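## Task

Every yellow sponge sits above a lot number printed on the shelf edge beneath it. Find the lot numbers that occur more than once anywhere in the storeroom and move each yellow sponge carrying such a number onto the desk. The robot must not tip over or be left leaning. A sponge that stays in place only because the robot is holding it at the end is not counted.

## Robot and tools

Robot: TidyBot++, a wheeled base 0.54 m long, 0.50 m wide and 0.38 m tall, carrying a single seven-joint arm with a two-finger gripper. The shoulder sits 0.12 m ahead of the base centre at 0.68 m height. Segments: upper arm 0.42 m, forearm 0.31 m, hand 0.31 m. Cameras: base_camera (fixed on the base, facing forward) and wrist_camera (looks along the hand). The arm begins folded, hand down, poking up to 0.08 m beyond the base front.

Frames: the base frame has its origin on the floor below the base centre, x forward, y left, z up. hand_pose is reported in it and marks the point between the finger pads; its z axis runs along the fingers, its y axis is the closing direction. Odometry is the base frame as it was when the scene began; heading is positive to the left, within -3.142..3.142.

execute_actions: argument actions is a list holding zero or one action; cameras is an optional list of "base_camera", "wrist_camera" or "all" (omitted or null means all, [] means none). An empty actions list only reports state and images. An action may contain:
- base: exactly one key, a relative move from where the base last measured itself, not a pose. translate_m: metres forward (+) or back, -2 to 2. strafe_m: metres left (+) or right, -2 to 2. rotate_rad: radians, counter-clockwise seen from above is +, -6.3 to 6.3. A move that needs over 8.667 s at its top speed is rejected.
- joints: absolute targets, one number per named joint, in radians. joint_1_rad, joint_3_rad, joint_5_rad, joint_7_rad accept any angle and go the short way (send steps under half a turn for bigger turns). joint_2_rad -2.249..2.249, joint_4_rad -2.579..2.579, joint_6_rad -2.099..2.099. joint_1_rad positive turns the arm clockwise from above, opposite to rotate_rad. With joint_7_rad at 1.57 and the hand down, the fingers part left and right. gripper_pos is a 0..1 scale, 0 fully open (pad gap about 85 mm), 1 closed; gap is roughly 85*(1-gripper_pos) mm.
- speeds: optional caps for that action only: translate_m and strafe_m 0.05..0.5 m/s, rotate_rad 0.1..1.57 rad/s (defaults are the maxima).
Any unknown key or out-of-range number rejects the whole call without motion. Joints left out of an action may keep pushing at earlier targets. No action runs beyond 15 s.

Arm geometry guide: with joint_1_rad 0, joint_3_rad 3.14, joint_5_rad 0, the arm stays in the base's forward vertical plane. Tilt from vertical (forward positive): upper arm = joint_2_rad, forearm = joint_2_rad - joint_4_rad, hand = that minus joint_6_rad. Sum length*sin for forward reach and length*cos for height above the shoulder. A downward hand reaches at most about 0.94 m height, and only near the base. Closed fingertips stick out about 20 mm beyond the hand point.

wait: seconds, 0 to 10; commands nothing and returns the same report as an empty action. zoom_image: camera ("base_camera" or "wrist_camera") and region [x0, y0, x1, y1] in pixels of that camera's latest full image, top-left origin, at most 504 by 504; useful for reading lot numbers. read_manual: optional section, only "licences"; returns licence text, moves nothing. finished_scene: scene, the number of the scene being closed; irreversible, and it reports success. Close a scene only once the objects rest on the desk unassisted.

Result lines: base_status and joint_status tell how each motion of the last accepted action ended: "done", "off_target" (stopped short, maybe still pushing), "contact_stop" or "time_out" (target dropped, holding), "not_followed" with "joint command not followed" and a "cause:" line when a self-collision check withheld arm targets (the gripper part still runs), "limit_stop_at_motor_heat" after a heat stop (resend the target). on_its_own describes uncommanded motion. base_odometry counts wheel turns, so slip looks like travel; it drifts a few cm and degrees over many moves. base_tilt is in degrees, forward and right positive. motor_effort is percent of max per motor, bracketed peak of last action. joint_positions, hand_pose, a Motor temperatures line (one value per arm joint), and a pictures line naming the cameras in image order. Warnings: ARM HIT, MOTOR HOT (from 60 °C), OVER-TEMPERATURE FAULT (75 °C), torque fault.

Grip reading: at gripper_pos 1, "done" means nothing (or something very thin) was caught; "off_target" means an object stopped the fingers.

Accuracy: friction and load leave joints slightly off; improve by sending each joint its previous command plus (wanted minus read). When holding something never command the current reading, as the arm may sink further. Trust camera images over hand_pose near surfaces.

Avoid: driving while the arm is hooked on something above about 0.8 m (tipping risk); shoving sideways with a raised hand; driving the arm into obstacles (torque sensor limits 104.5 N m for joints 1-4, 51.3 N m for 5-7 freeze the arm 10 s); blocked base moves, which push hard even if status reads "done"; holding loads long enough to overheat; dropping, slamming or knocking objects over. Back the base away to straighten a slight lean. Loose objects may occasionally get nudged by outside disturbances. Shorter total robot motion is preferred.

Each tool is called after ">>>" by a JSON object that holds its "op" and its "data", one argument or row to a line.

## Session

>>> {"op": "execute_actions", "data": {
  "actions": []
}}

Scene clock: 0.00 s.
Motor temperatures (°C, as the motors report them): [35 34 29 34 40 36 40]
base_odometry: x=+0.000 y=+0.000 heading=+0.000 (m, m, rad; odometry frame)
base_tilt: forward=-0.3 right=+0.6 (deg)
base_status: not commanded
joint_positions: joint_1_rad=+0.002 joint_2_rad=-0.310 joint_3_rad=+3.103 joint_4_rad=-2.511 joint_5_rad=+0.041 joint_6_rad=-0.819 joint_7_rad=+1.615 gripper_pos=+0.000
joint_status: not commanded
motor_effort: joint_1_rad=+0 joint_2_rad=-4 joint_3_rad=+0 joint_4_rad=+14 joint_5_rad=+1 joint_6_rad=+1 joint_7_rad=+0 (%)
hand_pose: x=+0.2821 y=-0.0035 z=+0.5882 quat_wxyz=(+0.022, +0.997, +0.052, +0.060) (m; base frame)
pictures: base_camera, wrist_camera
Images, in order (width x height): base_camera 644x364, wrist_camera 644x476.

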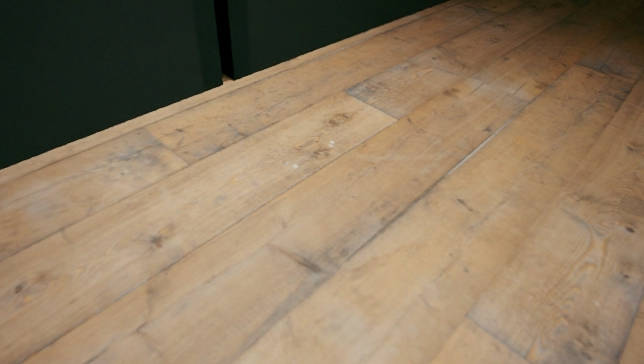

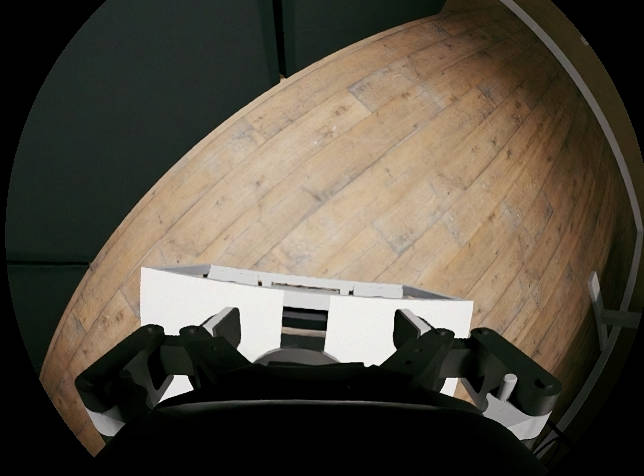

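Point the hand horizontal and look around.

>>> {"op": "execute_actions", "data": {
  "actions": [
    {"joints":{"joint_6_rad":0.63}}
  ],
  "cameras": ["wrist_camera"]
}}

>>> {"op": "execute_actions", "data": {
  "actions": [
    {"base":{"rotate_rad":-2.1}}
  ],
  "cameras": ["wrist_camera"]
}}

>>> {"op": "execute_actions", "data": {
  "actions": [
    {"base":{"rotate_rad":-2.1}}
  ],
  "cameras": ["wrist_camera"]
}}

Scene clock: 1.87 s.
Motor temperatures (°C, as the motors report them): [35 34 29 34 40 36 40]
base_odometry: x=+0.000 y=+0.000 heading=+0.000 (m, m, rad; odometry frame)
base_tilt: forward=-0.4 right=+0.6 (deg)
base_status: not commanded
joint_positions: joint_1_rad=+0.002 joint_2_rad=-0.310 joint_3_rad=+3.103 joint_4_rad=-2.511 joint_5_rad=+0.041 joint_6_rad=+0.623 joint_7_rad=+1.615 gripper_pos=+0.000
joint_status: all done
motor_effort: joint_1_rad=-1(0) joint_2_rad=-6(8) joint_3_rad=+1(1) joint_4_rad=+18(18) joint_5_rad=+0(1) joint_6_rad=+9(9) joint_7_rad=+0(0) (%)
hand_pose: x=+0.5548 y=+0.0263 z=+0.8942 quat_wxyz=(+0.011, +0.708, +0.052, +0.704) (m; base frame)
pictures: wrist_camera
Images, in order (width x height): wrist_camera 644x476.

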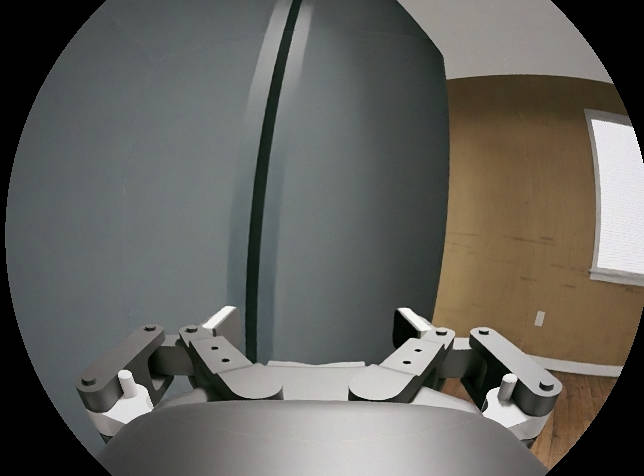

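Scene clock: 4.63 s.
Motor temperatures (°C, as the motors report them): [35 34 29 34 40 36 40]
base_odometry: x=+0.000 y=+0.000 heading=-2.099 (m, m, rad; odometry frame)
base_tilt: forward=-0.3 right=+0.6 (deg)
base_status: done
joint_positions: joint_1_rad=+0.002 joint_2_rad=-0.310 joint_3_rad=+3.103 joint_4_rad=-2.511 joint_5_rad=+0.041 joint_6_rad=+0.623 joint_7_rad=+1.615 gripper_pos=+0.000
joint_status: not commanded
motor_effort: joint_1_rad=+0(2) joint_2_rad=-7(7) joint_3_rad=+1(2) joint_4_rad=+18(18) joint_5_rad=+0(0) joint_6_rad=+9(9) joint_7_rad=+0(1) (%)
hand_pose: x=+0.5548 y=+0.0263 z=+0.8942 quat_wxyz=(+0.011, +0.708, +0.052, +0.704) (m; base frame)
pictures: wrist_camera
Images, in order (width x height): wrist_camera 644x476.

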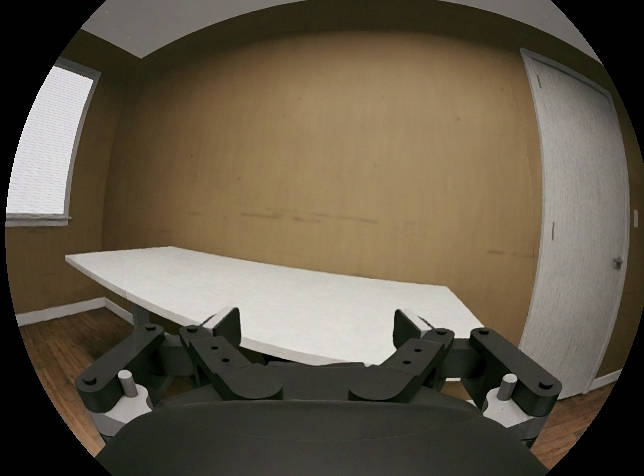

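Scene clock: 7.30 s.
Motor temperatures (°C, as the motors report them): [35 34 29 34 40 36 40]
base_odometry: x=+0.000 y=+0.000 heading=+2.085 (m, m, rad; odometry frame)
base_tilt: forward=-0.3 right=+0.6 (deg)
base_status: done
joint_positions: joint_1_rad=+0.002 joint_2_rad=-0.310 joint_3_rad=+3.103 joint_4_rad=-2.511 joint_5_rad=+0.041 joint_6_rad=+0.623 joint_7_rad=+1.615 gripper_pos=+0.000
joint_status: not commanded
motor_effort: joint_1_rad=-1(1) joint_2_rad=-7(8) joint_3_rad=+1(2) joint_4_rad=+18(19) joint_5_rad=+0(0) joint_6_rad=+9(9) joint_7_rad=+0(0) (%)
hand_pose: x=+0.5548 y=+0.0263 z=+0.8942 quat_wxyz=(+0.011, +0.708, +0.052, +0.704) (m; base frame)
pictures: wrist_camera
Images, in order (width x height): wrist_camera 644x476.

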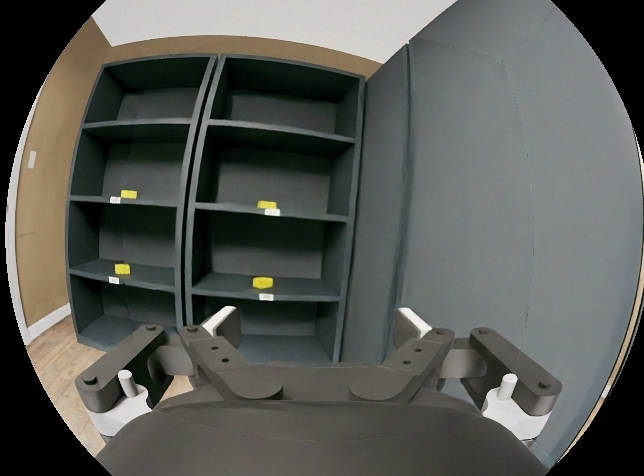

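>>> {"op": "execute_actions", "data": {
  "actions": [
    {"base":{"rotate_rad":0.4}}
  ],
  "cameras": []
}}

>>> {"op": "execute_actions", "data": {
  "actions": [
    {"base":{"translate_m":1.0}}
  ]
}}

>>> {"op": "zoom_image", "data": {
  "camera": "wrist_camera",
  "region": [100,130,600,350]
}}

Scene clock: 8.77 s.
Motor temperatures (°C, as the motors report them): [35 34 29 34 40 36 40]
base_odometry: x=+0.000 y=+0.000 heading=+2.483 (m, m, rad; odometry frame)
base_tilt: forward=-0.3 right=+0.6 (deg)
base_status: done
joint_positions: joint_1_rad=+0.002 joint_2_rad=-0.310 joint_3_rad=+3.103 joint_4_rad=-2.511 joint_5_rad=+0.041 joint_6_rad=+0.623 joint_7_rad=+1.615 gripper_pos=+0.000
joint_status: not commanded
motor_effort: joint_1_rad=+0(1) joint_2_rad=-7(7) joint_3_rad=+1(2) joint_4_rad=+19(18) joint_5_rad=+1(0) joint_6_rad=+9(10) joint_7_rad=+0(0) (%)
hand_pose: x=+0.5548 y=+0.0264 z=+0.8942 quat_wxyz=(+0.011, +0.708, +0.052, +0.704) (m; base frame)
pictures: none
No camera images: the call's "cameras" was empty. Leave "cameras" out to get every camera's image.

Scene clock: 12.13 s.
Motor temperatures (°C, as the motors report them): [35 34 29 34 40 36 40]
base_odometry: x=-0.790 y=+0.613 heading=+2.482 (m, m, rad; odometry frame)
base_tilt: forward=-0.3 right=+0.6 (deg)
base_status: done
joint_positions: joint_1_rad=+0.002 joint_2_rad=-0.310 joint_3_rad=+3.103 joint_4_rad=-2.511 joint_5_rad=+0.041 joint_6_rad=+0.623 joint_7_rad=+1.615 gripper_pos=+0.000
joint_status: not commanded
motor_effort: joint_1_rad=-1(1) joint_2_rad=-6(9) joint_3_rad=+0(1) joint_4_rad=+19(20) joint_5_rad=+0(0) joint_6_rad=+9(9) joint_7_rad=-1(0) (%)
hand_pose: x=+0.5548 y=+0.0264 z=+0.8943 quat_wxyz=(+0.011, +0.708, +0.052, +0.704) (m; base frame)
pictures: base_camera, wrist_camera
Images, in order (width x height): base_camera 644x364, wrist_camera 644x476.

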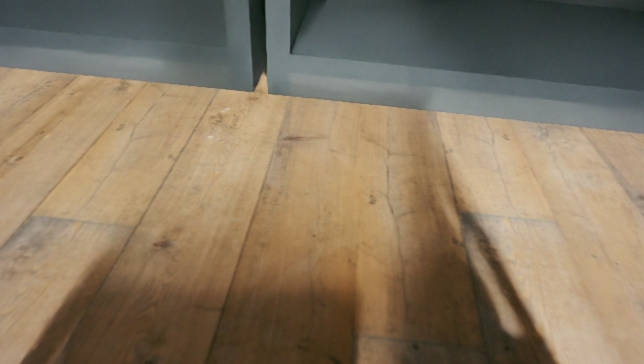

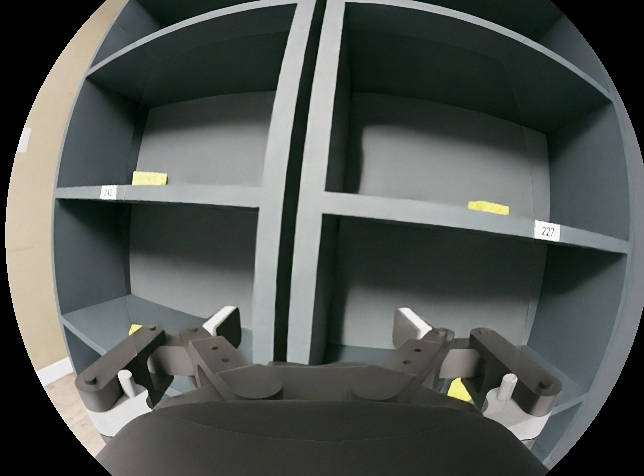

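Region (100, 130, 600, 350) of wrist_camera's 644x476 image, scaled by 1.008; it fills the top 222 rows of this view, and the rest is white.

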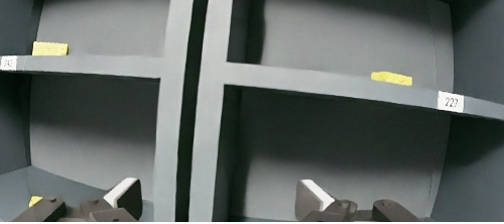

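Closer than thought. Back up, tilt down, square up.

>>> {"op": "execute_actions", "data": {
  "actions": [
    {"base":{"rotate_rad":-0.1},"joints":{"joint_6_rad":0.2}}
  ],
  "cameras": []
}}

>>> {"op": "execute_actions", "data": {
  "actions": [
    {"base":{"translate_m":-0.35}}
  ],
  "cameras": ["wrist_camera"]
}}

>>> {"op": "zoom_image", "data": {
  "camera": "wrist_camera",
  "region": [70,60,320,310]
}}

>>> {"op": "zoom_image", "data": {
  "camera": "wrist_camera",
  "region": [320,60,640,310]
}}

Scene clock: 13.17 s.
Motor temperatures (°C, as the motors report them): [35 34 29 34 40 36 40]
base_odometry: x=-0.790 y=+0.613 heading=+2.382 (m, m, rad; odometry frame)
base_tilt: forward=-0.3 right=+0.6 (deg)
base_status: done
joint_positions: joint_1_rad=+0.002 joint_2_rad=-0.310 joint_3_rad=+3.103 joint_4_rad=-2.511 joint_5_rad=+0.041 joint_6_rad=+0.207 joint_7_rad=+1.615 gripper_pos=+0.000
joint_status: all done
motor_effort: joint_1_rad=+0(1) joint_2_rad=-6(8) joint_3_rad=+1(2) joint_4_rad=+18(20) joint_5_rad=+1(0) joint_6_rad=+8(10) joint_7_rad=-1(0) (%)
hand_pose: x=+0.5276 y=+0.0190 z=+0.7690 quat_wxyz=(+0.015, +0.838, +0.055, +0.542) (m; base frame)
pictures: none
No camera images: the call's "cameras" was empty. Leave "cameras" out to get every camera's image.

Scene clock: 15.20 s.
Motor temperatures (°C, as the motors report them): [35 34 29 34 40 36 40]
base_odometry: x=-0.537 y=+0.372 heading=+2.382 (m, m, rad; odometry frame)
base_tilt: forward=-0.3 right=+0.6 (deg)
base_status: done
joint_positions: joint_1_rad=+0.002 joint_2_rad=-0.312 joint_3_rad=+3.103 joint_4_rad=-2.511 joint_5_rad=+0.041 joint_6_rad=+0.207 joint_7_rad=+1.615 gripper_pos=+0.000
joint_status: not commanded
motor_effort: joint_1_rad=-1(0) joint_2_rad=-7(9) joint_3_rad=+1(1) joint_4_rad=+17(19) joint_5_rad=+1(0) joint_6_rad=+8(9) joint_7_rad=+0(0) (%)
hand_pose: x=+0.5274 y=+0.0190 z=+0.7698 quat_wxyz=(+0.015, +0.838, +0.055, +0.543) (m; base frame)
pictures: wrist_camera
Images, in order (width x height): wrist_camera 644x476.

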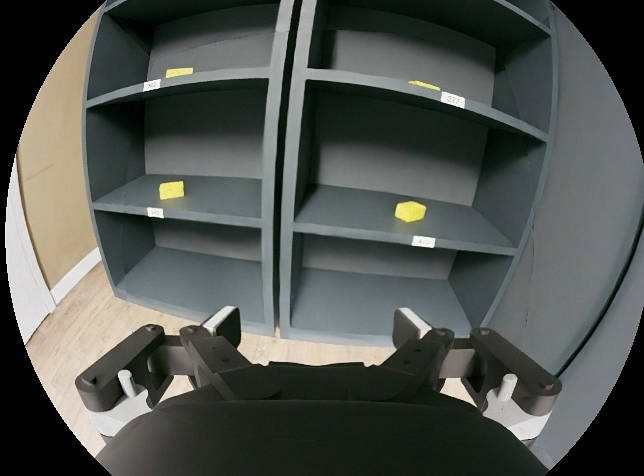

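Region (70, 60, 320, 310) of wrist_camera's 644x476 image, scaled by 2.016.

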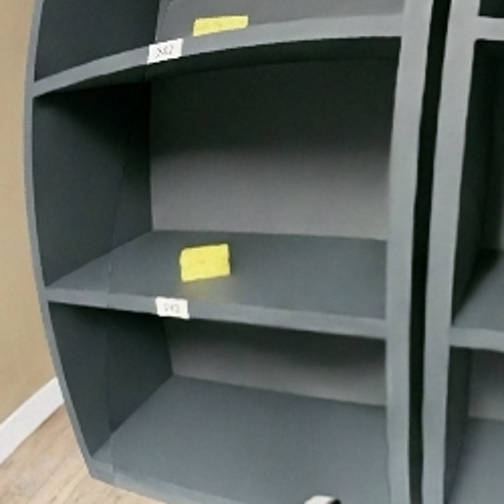

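Region (320, 60, 640, 310) of wrist_camera's 644x476 image, scaled by 1.575; it fills the top 394 rows of this view, and the rest is white.

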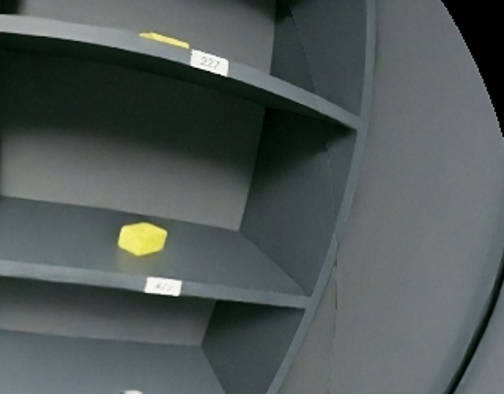

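>>> {"op": "execute_actions", "data": {
  "actions": [
    {"base":{"strafe_m":0.6}}
  ],
  "cameras": ["wrist_camera"]
}}

>>> {"op": "zoom_image", "data": {
  "camera": "wrist_camera",
  "region": [200,40,450,290]
}}

>>> {"op": "execute_actions", "data": {
  "actions": [
    {"base":{"strafe_m":-0.9}}
  ],
  "cameras": ["wrist_camera"]
}}

>>> {"op": "zoom_image", "data": {
  "camera": "wrist_camera",
  "region": [200,40,450,290]
}}

Scene clock: 18.03 s.
Motor temperatures (°C, as the motors report them): [35 34 29 34 40 36 40]
base_odometry: x=-0.950 y=-0.064 heading=+2.382 (m, m, rad; odometry frame)
base_tilt: forward=-0.3 right=+0.6 (deg)
base_status: done
joint_positions: joint_1_rad=+0.002 joint_2_rad=-0.312 joint_3_rad=+3.103 joint_4_rad=-2.511 joint_5_rad=+0.041 joint_6_rad=+0.207 joint_7_rad=+1.615 gripper_pos=+0.000
joint_status: not commanded
motor_effort: joint_1_rad=+0(2) joint_2_rad=-7(6) joint_3_rad=+1(2) joint_4_rad=+18(18) joint_5_rad=+0(1) joint_6_rad=+9(8) joint_7_rad=+0(0) (%)
hand_pose: x=+0.5274 y=+0.0190 z=+0.7698 quat_wxyz=(+0.015, +0.838, +0.055, +0.543) (m; base frame)
pictures: wrist_camera
Images, in order (width x height): wrist_camera 644x476.

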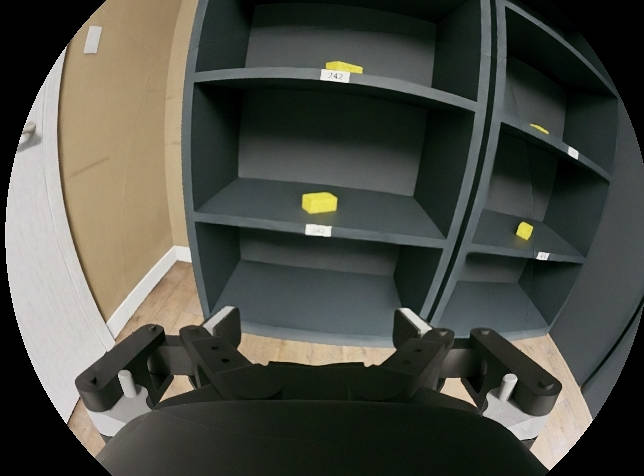

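Region (200, 40, 450, 290) of wrist_camera's 644x476 image, scaled by 2.016.

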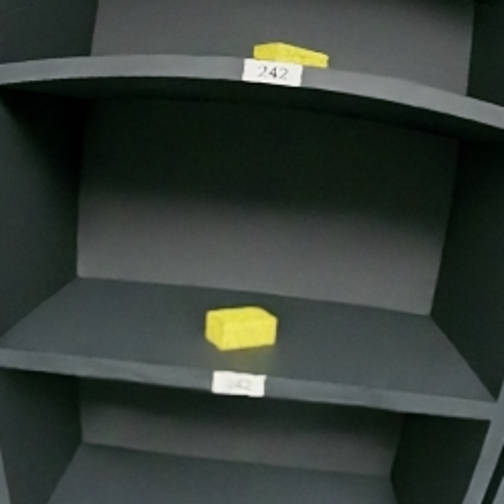

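Scene clock: 21.37 s.
Motor temperatures (°C, as the motors report them): [35 34 29 34 40 36 40]
base_odometry: x=-0.329 y=+0.589 heading=+2.382 (m, m, rad; odometry frame)
base_tilt: forward=-0.3 right=+0.6 (deg)
base_status: done
joint_positions: joint_1_rad=+0.002 joint_2_rad=-0.312 joint_3_rad=+3.103 joint_4_rad=-2.511 joint_5_rad=+0.041 joint_6_rad=+0.207 joint_7_rad=+1.615 gripper_pos=+0.000
joint_status: not commanded
motor_effort: joint_1_rad=+0(1) joint_2_rad=-6(7) joint_3_rad=+1(2) joint_4_rad=+18(18) joint_5_rad=+1(0) joint_6_rad=+8(8) joint_7_rad=+0(0) (%)
hand_pose: x=+0.5274 y=+0.0191 z=+0.7698 quat_wxyz=(+0.015, +0.838, +0.055, +0.543) (m; base frame)
pictures: wrist_camera
Images, in order (width x height): wrist_camera 644x476.

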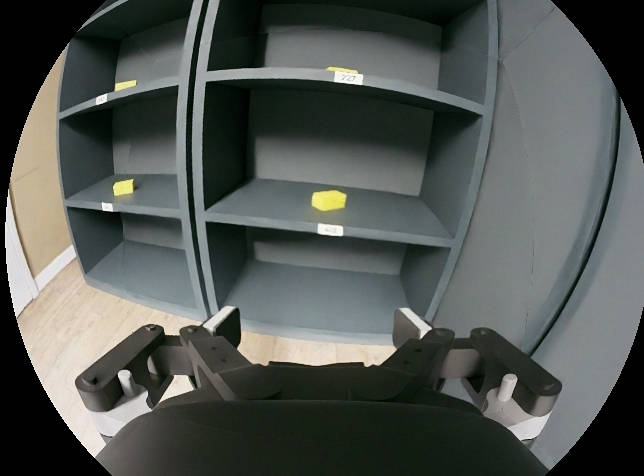

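Region (200, 40, 450, 290) of wrist_camera's 644x476 image, scaled by 2.016.

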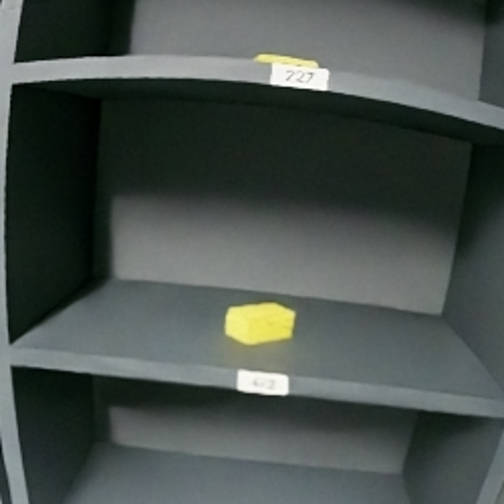

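>>> {"op": "execute_actions", "data": {
  "actions": [
    {"base":{"translate_m":-0.2},"joints":{"joint_2_rad":1.2,"joint_4_rad":-1.32,"joint_6_rad":0.95,"joint_3_rad":3.14,"joint_5_rad":0,"joint_7_rad":1.57}}
  ],
  "cameras": ["wrist_camera"]
}}

>>> {"op": "execute_actions", "data": {
  "actions": [
    {"base":{"strafe_m":0.93}}
  ],
  "cameras": ["wrist_camera"]
}}

Scene clock: 24.40 s.
Motor temperatures (°C, as the motors report them): [35 34 29 34 40 36 40]
base_odometry: x=-0.184 y=+0.451 heading=+2.382 (m, m, rad; odometry frame)
base_tilt: forward=-0.3 right=+0.6 (deg)
base_status: done
joint_positions: joint_1_rad=+0.002 joint_2_rad=+1.193 joint_3_rad=+3.122 joint_4_rad=-1.346 joint_5_rad=+0.041 joint_6_rad=+0.916 joint_7_rad=+1.594 gripper_pos=+0.000
joint_status: all done
motor_effort: joint_1_rad=+0(0) joint_2_rad=-43(45) joint_3_rad=-1(1) joint_4_rad=+14(19) joint_5_rad=+1(1) joint_6_rad=+9(10) joint_7_rad=+0(0) (%)
hand_pose: x=+0.9989 y=+0.0179 z=+0.5624 quat_wxyz=(-0.004, +0.725, +0.024, +0.689) (m; base frame)
pictures: wrist_camera
Images, in order (width x height): wrist_camera 644x476.

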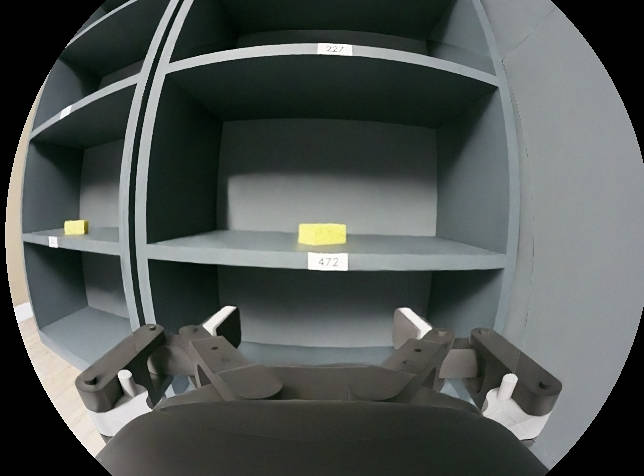

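Scene clock: 27.63 s.
Motor temperatures (°C, as the motors report them): [35 34 29 34 40 36 40]
base_odometry: x=-0.824 y=-0.224 heading=+2.383 (m, m, rad; odometry frame)
base_tilt: forward=-0.3 right=+0.6 (deg)
base_status: done
joint_positions: joint_1_rad=+0.000 joint_2_rad=+1.193 joint_3_rad=+3.129 joint_4_rad=-1.345 joint_5_rad=+0.040 joint_6_rad=+0.917 joint_7_rad=+1.594 gripper_pos=+0.000
joint_status: not commanded
motor_effort: joint_1_rad=+0(4) joint_2_rad=-44(45) joint_3_rad=-1(2) joint_4_rad=+14(14) joint_5_rad=+1(0) joint_6_rad=+9(10) joint_7_rad=+0(0) (%)
hand_pose: x=+0.9993 y=+0.0167 z=+0.5632 quat_wxyz=(-0.001, +0.724, +0.025, +0.689) (m; base frame)
pictures: wrist_camera
Images, in order (width x height): wrist_camera 644x476.

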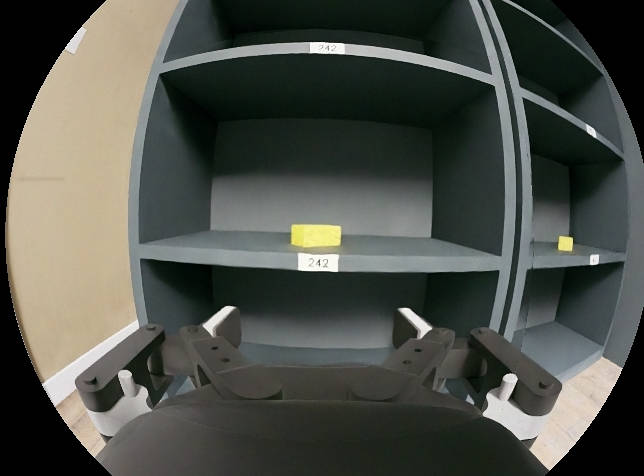

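>>> {"op": "execute_actions", "data": {
  "actions": [
    {"base":{"translate_m":0.25},"joints":{"joint_2_rad":1.13,"joint_6_rad":0.93}}
  ],
  "cameras": ["wrist_camera"]
}}

Scene clock: 29.67 s.
Motor temperatures (°C, as the motors report them): [35 34 29 34 40 36 40]
base_odometry: x=-1.006 y=-0.052 heading=+2.384 (m, m, rad; odometry frame)
base_tilt: forward=-0.3 right=+0.6 (deg)
base_status: done
joint_positions: joint_1_rad=+0.000 joint_2_rad=+1.131 joint_3_rad=+3.129 joint_4_rad=-1.340 joint_5_rad=+0.040 joint_6_rad=+0.918 joint_7_rad=+1.594 gripper_pos=+0.000
joint_status: all done
motor_effort: joint_1_rad=+0(1) joint_2_rad=-44(46) joint_3_rad=-1(2) joint_4_rad=+15(16) joint_5_rad=+1(1) joint_6_rad=+9(9) joint_7_rad=+0(0) (%)
hand_pose: x=+1.0061 y=+0.0167 z=+0.6200 quat_wxyz=(+0.000, +0.701, +0.025, +0.713) (m; base frame)
pictures: wrist_camera
Images, in order (width x height): wrist_camera 644x476.

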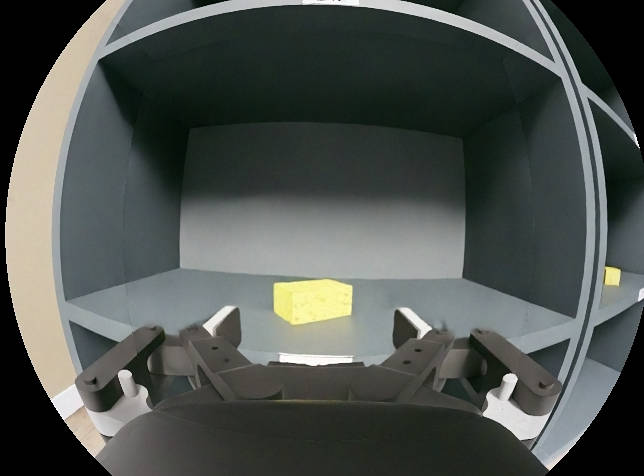

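>>> {"op": "execute_actions", "data": {
  "actions": [
    {"base":{"strafe_m":-0.04},"joints":{"joint_2_rad":1.175,"gripper_pos":1}}
  ],
  "cameras": []
}}

>>> {"op": "execute_actions", "data": {
  "actions": [
    {"base":{"translate_m":0.36},"speeds":{"translate_m":0.15}}
  ],
  "cameras": ["wrist_camera"]
}}

>>> {"op": "execute_actions", "data": {
  "actions": [
    {"base":{"translate_m":-0.2},"joints":{"gripper_pos":0}}
  ],
  "cameras": ["wrist_camera"]
}}

Scene clock: 31.17 s.
Motor temperatures (°C, as the motors report them): [35 35 29 34 40 36 40]
base_odometry: x=-0.979 y=-0.023 heading=+2.384 (m, m, rad; odometry frame)
base_tilt: forward=-0.3 right=+0.6 (deg)
base_status: done
joint_positions: joint_1_rad=+0.008 joint_2_rad=+1.169 joint_3_rad=+3.133 joint_4_rad=-1.339 joint_5_rad=+0.039 joint_6_rad=+0.918 joint_7_rad=+1.594 gripper_pos=+0.999
joint_status: all done
motor_effort: joint_1_rad=-1(4) joint_2_rad=-44(46) joint_3_rad=-1(2) joint_4_rad=+14(15) joint_5_rad=+1(0) joint_6_rad=+9(10) joint_7_rad=+0(0) (%)
hand_pose: x=+1.0035 y=+0.0076 z=+0.5874 quat_wxyz=(+0.004, +0.714, +0.023, +0.700) (m; base frame)
pictures: none
No camera images: the call's "cameras" was empty. Leave "cameras" out to get every camera's image.

Scene clock: 34.23 s.
Motor temperatures (°C, as the motors report them): [35 35 29 34 40 36 40]
base_odometry: x=-1.240 y=+0.225 heading=+2.383 (m, m, rad; odometry frame)
base_tilt: forward=-0.3 right=+0.6 (deg)
base_status: done
joint_positions: joint_1_rad=+0.008 joint_2_rad=+1.169 joint_3_rad=+3.133 joint_4_rad=-1.338 joint_5_rad=+0.039 joint_6_rad=+0.918 joint_7_rad=+1.594 gripper_pos=+0.999
joint_status: not commanded
motor_effort: joint_1_rad=+0(2) joint_2_rad=-44(47) joint_3_rad=-1(1) joint_4_rad=+14(17) joint_5_rad=+1(0) joint_6_rad=+9(10) joint_7_rad=+0(0) (%)
hand_pose: x=+1.0036 y=+0.0076 z=+0.5873 quat_wxyz=(+0.004, +0.713, +0.023, +0.700) (m; base frame)
pictures: wrist_camera
Images, in order (width x height): wrist_camera 644x476.

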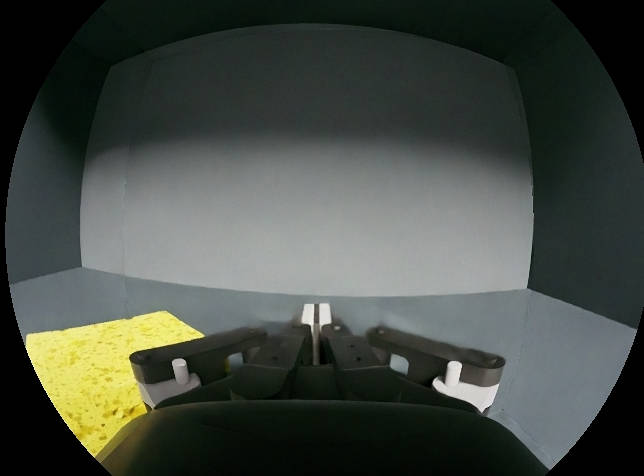

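Scene clock: 35.93 s.
Motor temperatures (°C, as the motors report them): [35 35 29 34 40 36 40]
base_odometry: x=-1.095 y=+0.087 heading=+2.383 (m, m, rad; odometry frame)
base_tilt: forward=-0.3 right=+0.6 (deg)
base_status: done
joint_positions: joint_1_rad=+0.008 joint_2_rad=+1.169 joint_3_rad=+3.133 joint_4_rad=-1.337 joint_5_rad=+0.039 joint_6_rad=+0.918 joint_7_rad=+1.594 gripper_pos=+0.000
joint_status: all done
motor_effort: joint_1_rad=-1(5) joint_2_rad=-44(45) joint_3_rad=-1(3) joint_4_rad=+15(17) joint_5_rad=+1(1) joint_6_rad=+9(10) joint_7_rad=+0(0) (%)
hand_pose: x=+1.0039 y=+0.0078 z=+0.5876 quat_wxyz=(+0.004, +0.713, +0.023, +0.701) (m; base frame)
pictures: wrist_camera
Images, in order (width x height): wrist_camera 644x476.

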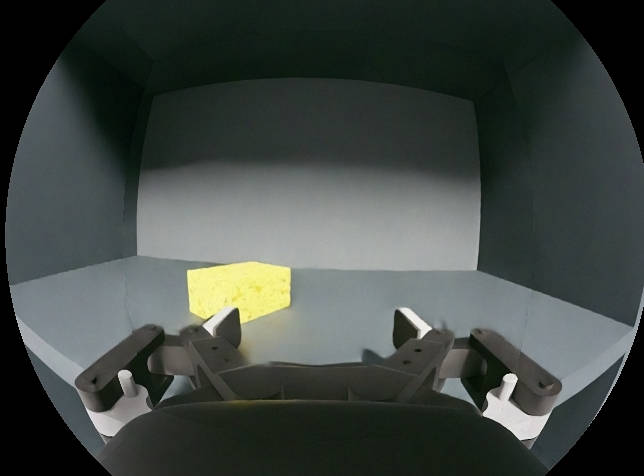

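>>> {"op": "execute_actions", "data": {
  "actions": [
    {"base":{"strafe_m":0.08}}
  ],
  "cameras": ["wrist_camera"]
}}

Scene clock: 37.40 s.
Motor temperatures (°C, as the motors report them): [35 35 29 34 40 36 40]
base_odometry: x=-1.150 y=+0.029 heading=+2.383 (m, m, rad; odometry frame)
base_tilt: forward=-0.3 right=+0.6 (deg)
base_status: done
joint_positions: joint_1_rad=-0.002 joint_2_rad=+1.169 joint_3_rad=+3.133 joint_4_rad=-1.337 joint_5_rad=+0.038 joint_6_rad=+0.918 joint_7_rad=+1.594 gripper_pos=+0.000
joint_status: not commanded
motor_effort: joint_1_rad=+0(6) joint_2_rad=-43(45) joint_3_rad=-1(3) joint_4_rad=+14(15) joint_5_rad=+1(2) joint_6_rad=+9(9) joint_7_rad=+0(0) (%)
hand_pose: x=+1.0037 y=+0.0161 z=+0.5876 quat_wxyz=(+0.001, +0.713, +0.026, +0.701) (m; base frame)
pictures: wrist_camera
Images, in order (width x height): wrist_camera 644x476.

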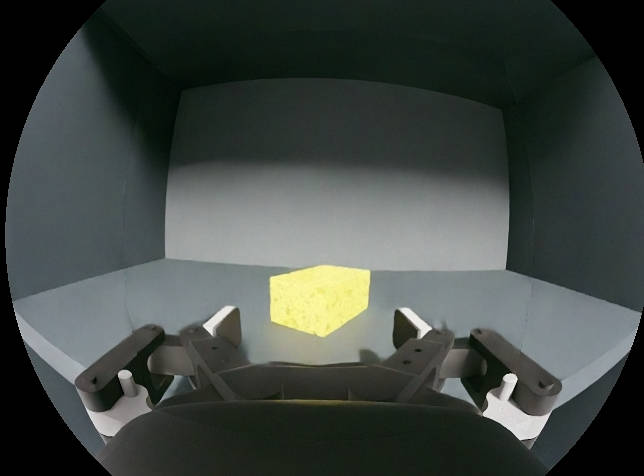

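>>> {"op": "execute_actions", "data": {
  "actions": [
    {"base":{"strafe_m":0.02}}
  ],
  "cameras": []
}}

>>> {"op": "execute_actions", "data": {
  "actions": [
    {"base":{"translate_m":0.13},"speeds":{"translate_m":0.1}}
  ],
  "cameras": ["wrist_camera"]
}}

>>> {"op": "execute_actions", "data": {
  "actions": [
    {"joints":{"gripper_pos":1}}
  ],
  "cameras": ["wrist_camera"]
}}

Scene clock: 38.40 s.
Motor temperatures (°C, as the motors report them): [35 35 29 34 40 36 40]
base_odometry: x=-1.163 y=+0.015 heading=+2.383 (m, m, rad; odometry frame)
base_tilt: forward=-0.3 right=+0.6 (deg)
base_status: done
joint_positions: joint_1_rad=-0.004 joint_2_rad=+1.169 joint_3_rad=+3.133 joint_4_rad=-1.337 joint_5_rad=+0.038 joint_6_rad=+0.918 joint_7_rad=+1.594 gripper_pos=+0.000
joint_status: not commanded
motor_effort: joint_1_rad=+0(3) joint_2_rad=-44(46) joint_3_rad=-1(2) joint_4_rad=+15(16) joint_5_rad=+1(0) joint_6_rad=+9(10) joint_7_rad=+0(0) (%)
hand_pose: x=+1.0037 y=+0.0182 z=+0.5875 quat_wxyz=(+0.000, +0.713, +0.027, +0.701) (m; base frame)
pictures: none
No camera images: the call's "cameras" was empty. Leave "cameras" out to get every camera's image.

Scene clock: 40.27 s.
Motor temperatures (°C, as the motors report them): [35 35 29 34 40 36 40]
base_odometry: x=-1.258 y=+0.104 heading=+2.384 (m, m, rad; odometry frame)
base_tilt: forward=-0.3 right=+0.6 (deg)
base_status: done
joint_positions: joint_1_rad=-0.004 joint_2_rad=+1.169 joint_3_rad=+3.133 joint_4_rad=-1.337 joint_5_rad=+0.038 joint_6_rad=+0.918 joint_7_rad=+1.594 gripper_pos=+0.000
joint_status: not commanded
motor_effort: joint_1_rad=+0(2) joint_2_rad=-44(46) joint_3_rad=-1(1) joint_4_rad=+15(16) joint_5_rad=+1(0) joint_6_rad=+8(9) joint_7_rad=+0(0) (%)
hand_pose: x=+1.0038 y=+0.0182 z=+0.5877 quat_wxyz=(+0.000, +0.713, +0.027, +0.701) (m; base frame)
pictures: wrist_camera
Images, in order (width x height): wrist_camera 644x476.

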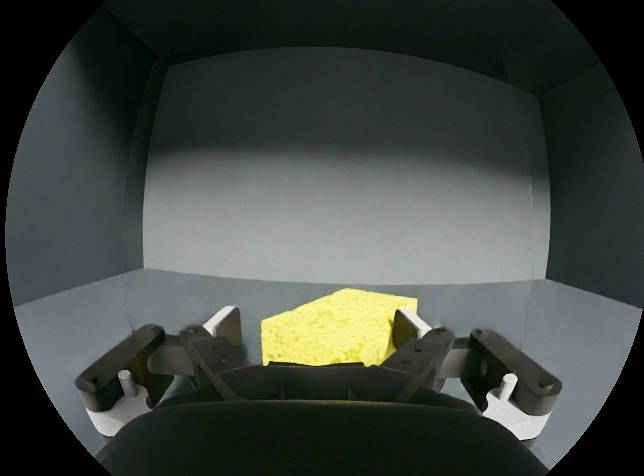

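Scene clock: 41.37 s.
Motor temperatures (°C, as the motors report them): [35 35 29 34 40 36 40]
base_odometry: x=-1.258 y=+0.104 heading=+2.384 (m, m, rad; odometry frame)
base_tilt: forward=-0.3 right=+0.6 (deg)
base_status: not commanded
joint_positions: joint_1_rad=-0.004 joint_2_rad=+1.169 joint_3_rad=+3.133 joint_4_rad=-1.337 joint_5_rad=+0.038 joint_6_rad=+0.918 joint_7_rad=+1.594 gripper_pos=+0.999
joint_status: all done
motor_effort: joint_1_rad=+0(1) joint_2_rad=-44(44) joint_3_rad=-1(1) joint_4_rad=+14(15) joint_5_rad=+1(1) joint_6_rad=+9(9) joint_7_rad=+0(0) (%)
hand_pose: x=+1.0038 y=+0.0182 z=+0.5877 quat_wxyz=(+0.000, +0.713, +0.027, +0.701) (m; base frame)
pictures: wrist_camera
Images, in order (width x height): wrist_camera 644x476.

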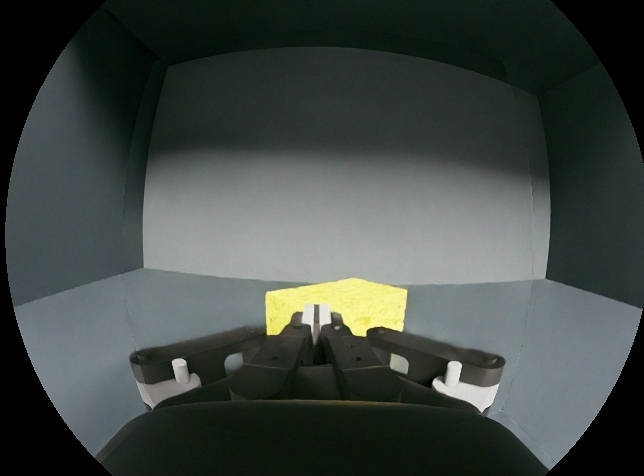

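>>> {"op": "execute_actions", "data": {
  "actions": [
    {"base":{"translate_m":-0.1},"joints":{"gripper_pos":0}}
  ],
  "cameras": ["wrist_camera"]
}}

Scene clock: 42.87 s.
Motor temperatures (°C, as the motors report them): [35 35 29 34 40 36 40]
base_odometry: x=-1.185 y=+0.035 heading=+2.384 (m, m, rad; odometry frame)
base_tilt: forward=-0.3 right=+0.6 (deg)
base_status: done
joint_positions: joint_1_rad=-0.004 joint_2_rad=+1.169 joint_3_rad=+3.133 joint_4_rad=-1.337 joint_5_rad=+0.038 joint_6_rad=+0.918 joint_7_rad=+1.594 gripper_pos=+0.000
joint_status: all done
motor_effort: joint_1_rad=-1(4) joint_2_rad=-44(46) joint_3_rad=-1(2) joint_4_rad=+15(16) joint_5_rad=+1(0) joint_6_rad=+9(9) joint_7_rad=+0(0) (%)
hand_pose: x=+1.0039 y=+0.0180 z=+0.5878 quat_wxyz=(+0.000, +0.713, +0.027, +0.701) (m; base frame)
pictures: wrist_camera
Images, in order (width x height): wrist_camera 644x476.

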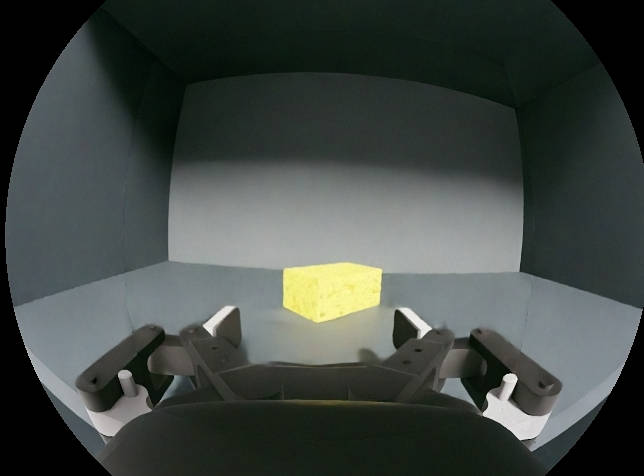

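>>> {"op": "execute_actions", "data": {
  "actions": [
    {"base":{"translate_m":0.2},"speeds":{"translate_m":0.1}}
  ],
  "cameras": ["wrist_camera"]
}}

>>> {"op": "execute_actions", "data": {
  "actions": [
    {"joints":{"gripper_pos":1}}
  ],
  "cameras": ["wrist_camera"]
}}

Scene clock: 45.57 s.
Motor temperatures (°C, as the motors report them): [35 35 29 34 40 36 40]
base_odometry: x=-1.331 y=+0.172 heading=+2.385 (m, m, rad; odometry frame)
base_tilt: forward=-0.3 right=+0.6 (deg)
base_status: done
joint_positions: joint_1_rad=-0.004 joint_2_rad=+1.169 joint_3_rad=+3.133 joint_4_rad=-1.336 joint_5_rad=+0.038 joint_6_rad=+0.918 joint_7_rad=+1.594 gripper_pos=+0.000
joint_status: not commanded
motor_effort: joint_1_rad=-1(4) joint_2_rad=-44(45) joint_3_rad=-1(2) joint_4_rad=+14(16) joint_5_rad=+1(0) joint_6_rad=+9(9) joint_7_rad=+0(0) (%)
hand_pose: x=+1.0039 y=+0.0178 z=+0.5878 quat_wxyz=(+0.000, +0.713, +0.027, +0.701) (m; base frame)
pictures: wrist_camera
Images, in order (width x height): wrist_camera 644x476.

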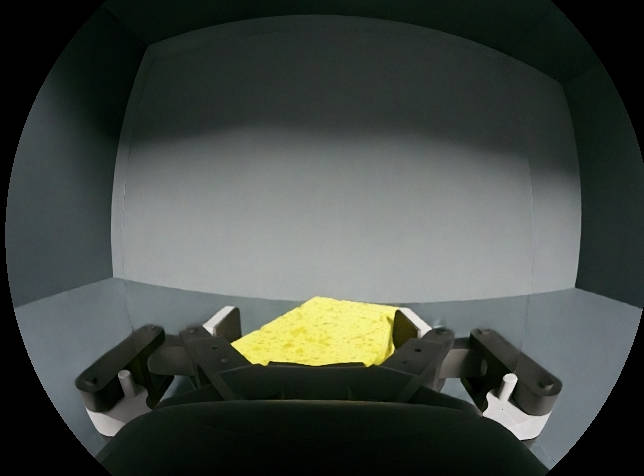

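Scene clock: 46.67 s.
Motor temperatures (°C, as the motors report them): [35 35 29 34 40 36 40]
base_odometry: x=-1.331 y=+0.172 heading=+2.385 (m, m, rad; odometry frame)
base_tilt: forward=-0.3 right=+0.6 (deg)
base_status: not commanded
joint_positions: joint_1_rad=-0.004 joint_2_rad=+1.169 joint_3_rad=+3.133 joint_4_rad=-1.336 joint_5_rad=+0.038 joint_6_rad=+0.918 joint_7_rad=+1.594 gripper_pos=+0.373
joint_status: gripper_pos off_target (ended at +0.373, target +1.000)
motor_effort: joint_1_rad=+0(1) joint_2_rad=-43(44) joint_3_rad=-1(1) joint_4_rad=+15(14) joint_5_rad=+1(1) joint_6_rad=+9(10) joint_7_rad=+0(0) (%)
hand_pose: x=+1.0039 y=+0.0178 z=+0.5878 quat_wxyz=(+0.000, +0.713, +0.027, +0.701) (m; base frame)
pictures: wrist_camera
Images, in order (width x height): wrist_camera 644x476.

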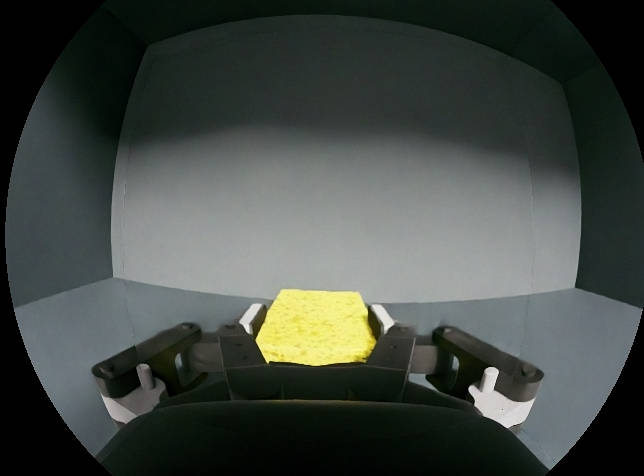

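>>> {"op": "execute_actions", "data": {
  "actions": [
    {"joints":{"joint_2_rad":1.1}}
  ],
  "cameras": []
}}

>>> {"op": "execute_actions", "data": {
  "actions": [
    {"base":{"translate_m":-0.55}}
  ],
  "cameras": []
}}

>>> {"op": "execute_actions", "data": {
  "actions": [
    {"base":{"strafe_m":-0.7},"joints":{"joint_2_rad":-0.31,"joint_4_rad":-2.51,"joint_6_rad":0.63}}
  ],
  "cameras": []
}}

>>> {"op": "execute_actions", "data": {
  "actions": [
    {"base":{"translate_m":-0.6}}
  ],
  "cameras": []
}}

>>> {"op": "execute_actions", "data": {
  "actions": [
    {"base":{"rotate_rad":1.57}}
  ]
}}

Scene clock: 48.07 s.
Motor temperatures (°C, as the motors report them): [35 35 29 34 40 36 40]
base_odometry: x=-1.331 y=+0.172 heading=+2.385 (m, m, rad; odometry frame)
base_tilt: forward=-0.3 right=+0.6 (deg)
base_status: not commanded
joint_positions: joint_1_rad=-0.004 joint_2_rad=+1.103 joint_3_rad=+3.133 joint_4_rad=-1.335 joint_5_rad=+0.038 joint_6_rad=+0.918 joint_7_rad=+1.594 gripper_pos=+0.373
joint_status: all done
motor_effort: joint_1_rad=-1(1) joint_2_rad=-44(46) joint_3_rad=-1(1) joint_4_rad=+15(16) joint_5_rad=+1(1) joint_6_rad=+9(10) joint_7_rad=+0(0) (%)
hand_pose: x=+1.0085 y=+0.0178 z=+0.6478 quat_wxyz=(+0.001, +0.689, +0.027, +0.725) (m; base frame)
pictures: none
No camera images: the call's "cameras" was empty. Leave "cameras" out to get every camera's image.

Scene clock: 50.70 s.
Motor temperatures (°C, as the motors report them): [35 35 29 34 40 36 40]
base_odometry: x=-0.930 y=-0.205 heading=+2.386 (m, m, rad; odometry frame)
base_tilt: forward=-0.3 right=+0.6 (deg)
base_status: done
joint_positions: joint_1_rad=-0.003 joint_2_rad=+1.103 joint_3_rad=+3.133 joint_4_rad=-1.335 joint_5_rad=+0.038 joint_6_rad=+0.918 joint_7_rad=+1.594 gripper_pos=+0.373
joint_status: not commanded
motor_effort: joint_1_rad=+0(3) joint_2_rad=-44(47) joint_3_rad=-1(3) joint_4_rad=+16(17) joint_5_rad=+1(0) joint_6_rad=+10(10) joint_7_rad=+0(0) (%)
hand_pose: x=+1.0087 y=+0.0169 z=+0.6482 quat_wxyz=(+0.001, +0.688, +0.026, +0.725) (m; base frame)
pictures: none
No camera images: the call's "cameras" was empty. Leave "cameras" out to get every camera's image.

Scene clock: 53.47 s.
Motor temperatures (°C, as the motors report them): [35 35 29 34 40 36 40]
base_odometry: x=-0.450 y=+0.305 heading=+2.386 (m, m, rad; odometry frame)
base_tilt: forward=-0.3 right=+0.6 (deg)
base_status: done
joint_positions: joint_1_rad=-0.003 joint_2_rad=-0.300 joint_3_rad=+3.134 joint_4_rad=-2.489 joint_5_rad=+0.037 joint_6_rad=+0.662 joint_7_rad=+1.594 gripper_pos=+0.373
joint_status: all done
motor_effort: joint_1_rad=+0(5) joint_2_rad=-7(46) joint_3_rad=+1(2) joint_4_rad=+18(19) joint_5_rad=+0(1) joint_6_rad=+9(10) joint_7_rad=+0(1) (%)
hand_pose: x=+0.5616 y=+0.0138 z=+0.9150 quat_wxyz=(+0.008, +0.691, +0.031, +0.722) (m; base frame)
pictures: none
No camera images: the call's "cameras" was empty. Leave "cameras" out to get every camera's image.

Scene clock: 56.03 s.
Motor temperatures (°C, as the motors report them): [35 35 29 34 40 36 40]
base_odometry: x=-0.013 y=-0.107 heading=+2.387 (m, m, rad; odometry frame)
base_tilt: forward=-0.4 right=+0.6 (deg)
base_status: done
joint_positions: joint_1_rad=-0.003 joint_2_rad=-0.303 joint_3_rad=+3.134 joint_4_rad=-2.490 joint_5_rad=+0.037 joint_6_rad=+0.659 joint_7_rad=+1.594 gripper_pos=+0.373
joint_status: not commanded
motor_effort: joint_1_rad=+0(1) joint_2_rad=-7(10) joint_3_rad=+1(1) joint_4_rad=+19(19) joint_5_rad=+0(0) joint_6_rad=+9(10) joint_7_rad=+0(0) (%)
hand_pose: x=+0.5607 y=+0.0138 z=+0.9146 quat_wxyz=(+0.008, +0.691, +0.031, +0.722) (m; base frame)
pictures: none
No camera images: the call's "cameras" was empty. Leave "cameras" out to get every camera's image.

Scene clock: 58.37 s.
Motor temperatures (°C, as the motors report them): [35 35 29 34 40 36 40]
base_odometry: x=-0.013 y=-0.107 heading=-2.327 (m, m, rad; odometry frame)
base_tilt: forward=-0.3 right=+0.6 (deg)
base_status: done
joint_positions: joint_1_rad=-0.003 joint_2_rad=-0.303 joint_3_rad=+3.134 joint_4_rad=-2.490 joint_5_rad=+0.037 joint_6_rad=+0.659 joint_7_rad=+1.594 gripper_pos=+0.373
joint_status: not commanded
motor_effort: joint_1_rad=-1(2) joint_2_rad=-7(8) joint_3_rad=+0(2) joint_4_rad=+18(19) joint_5_rad=+1(0) joint_6_rad=+9(10) joint_7_rad=+0(0) (%)
hand_pose: x=+0.5607 y=+0.0135 z=+0.9145 quat_wxyz=(+0.008, +0.691, +0.031, +0.722) (m; base frame)
pictures: base_camera, wrist_camera
Images, in order (width x height): base_camera 644x364, wrist_camera 644x476.

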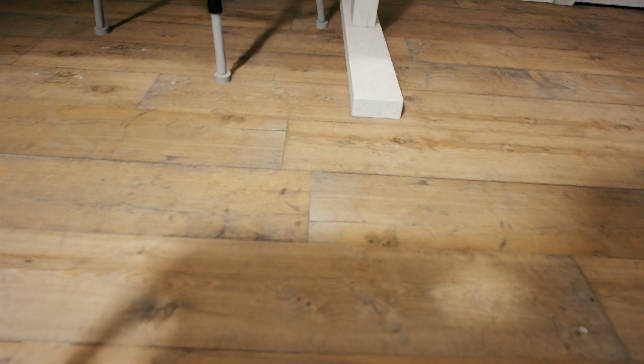

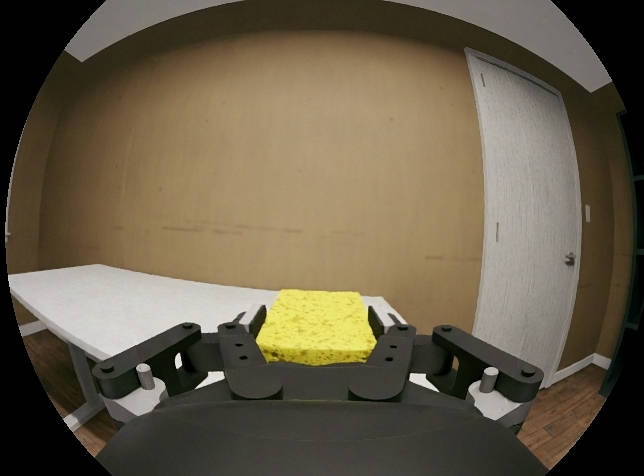

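>>> {"op": "execute_actions", "data": {
  "actions": [
    {"base":{"strafe_m":0.3},"joints":{"joint_2_rad":0.85,"joint_4_rad":-1.14,"joint_6_rad":0.42}}
  ],
  "cameras": ["wrist_camera"]
}}

Scene clock: 61.23 s.
Motor temperatures (°C, as the motors report them): [35 35 29 34 40 36 40]
base_odometry: x=+0.206 y=-0.312 heading=-2.326 (m, m, rad; odometry frame)
base_tilt: forward=-0.3 right=+0.6 (deg)
base_status: done
joint_positions: joint_1_rad=-0.003 joint_2_rad=+0.844 joint_3_rad=+3.134 joint_4_rad=-1.167 joint_5_rad=+0.037 joint_6_rad=+0.451 joint_7_rad=+1.594 gripper_pos=+0.373
joint_status: all done
motor_effort: joint_1_rad=-1(2) joint_2_rad=-43(44) joint_3_rad=-1(2) joint_4_rad=+21(21) joint_5_rad=+1(0) joint_6_rad=+9(10) joint_7_rad=+0(0) (%)
hand_pose: x=+1.0289 y=+0.0129 z=+0.8313 quat_wxyz=(+0.010, +0.703, +0.026, +0.711) (m; base frame)
pictures: wrist_camera
Images, in order (width x height): wrist_camera 644x476.

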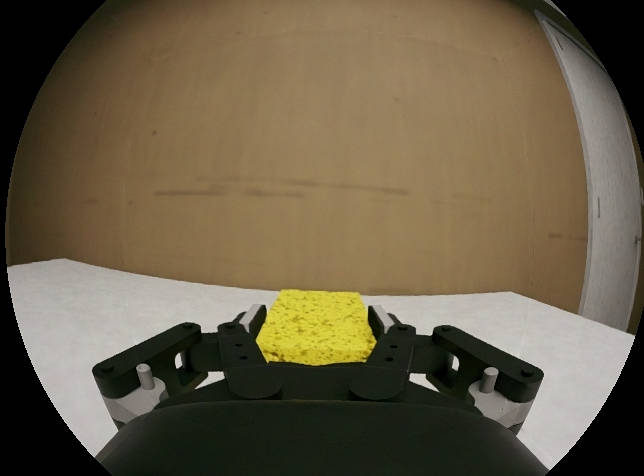

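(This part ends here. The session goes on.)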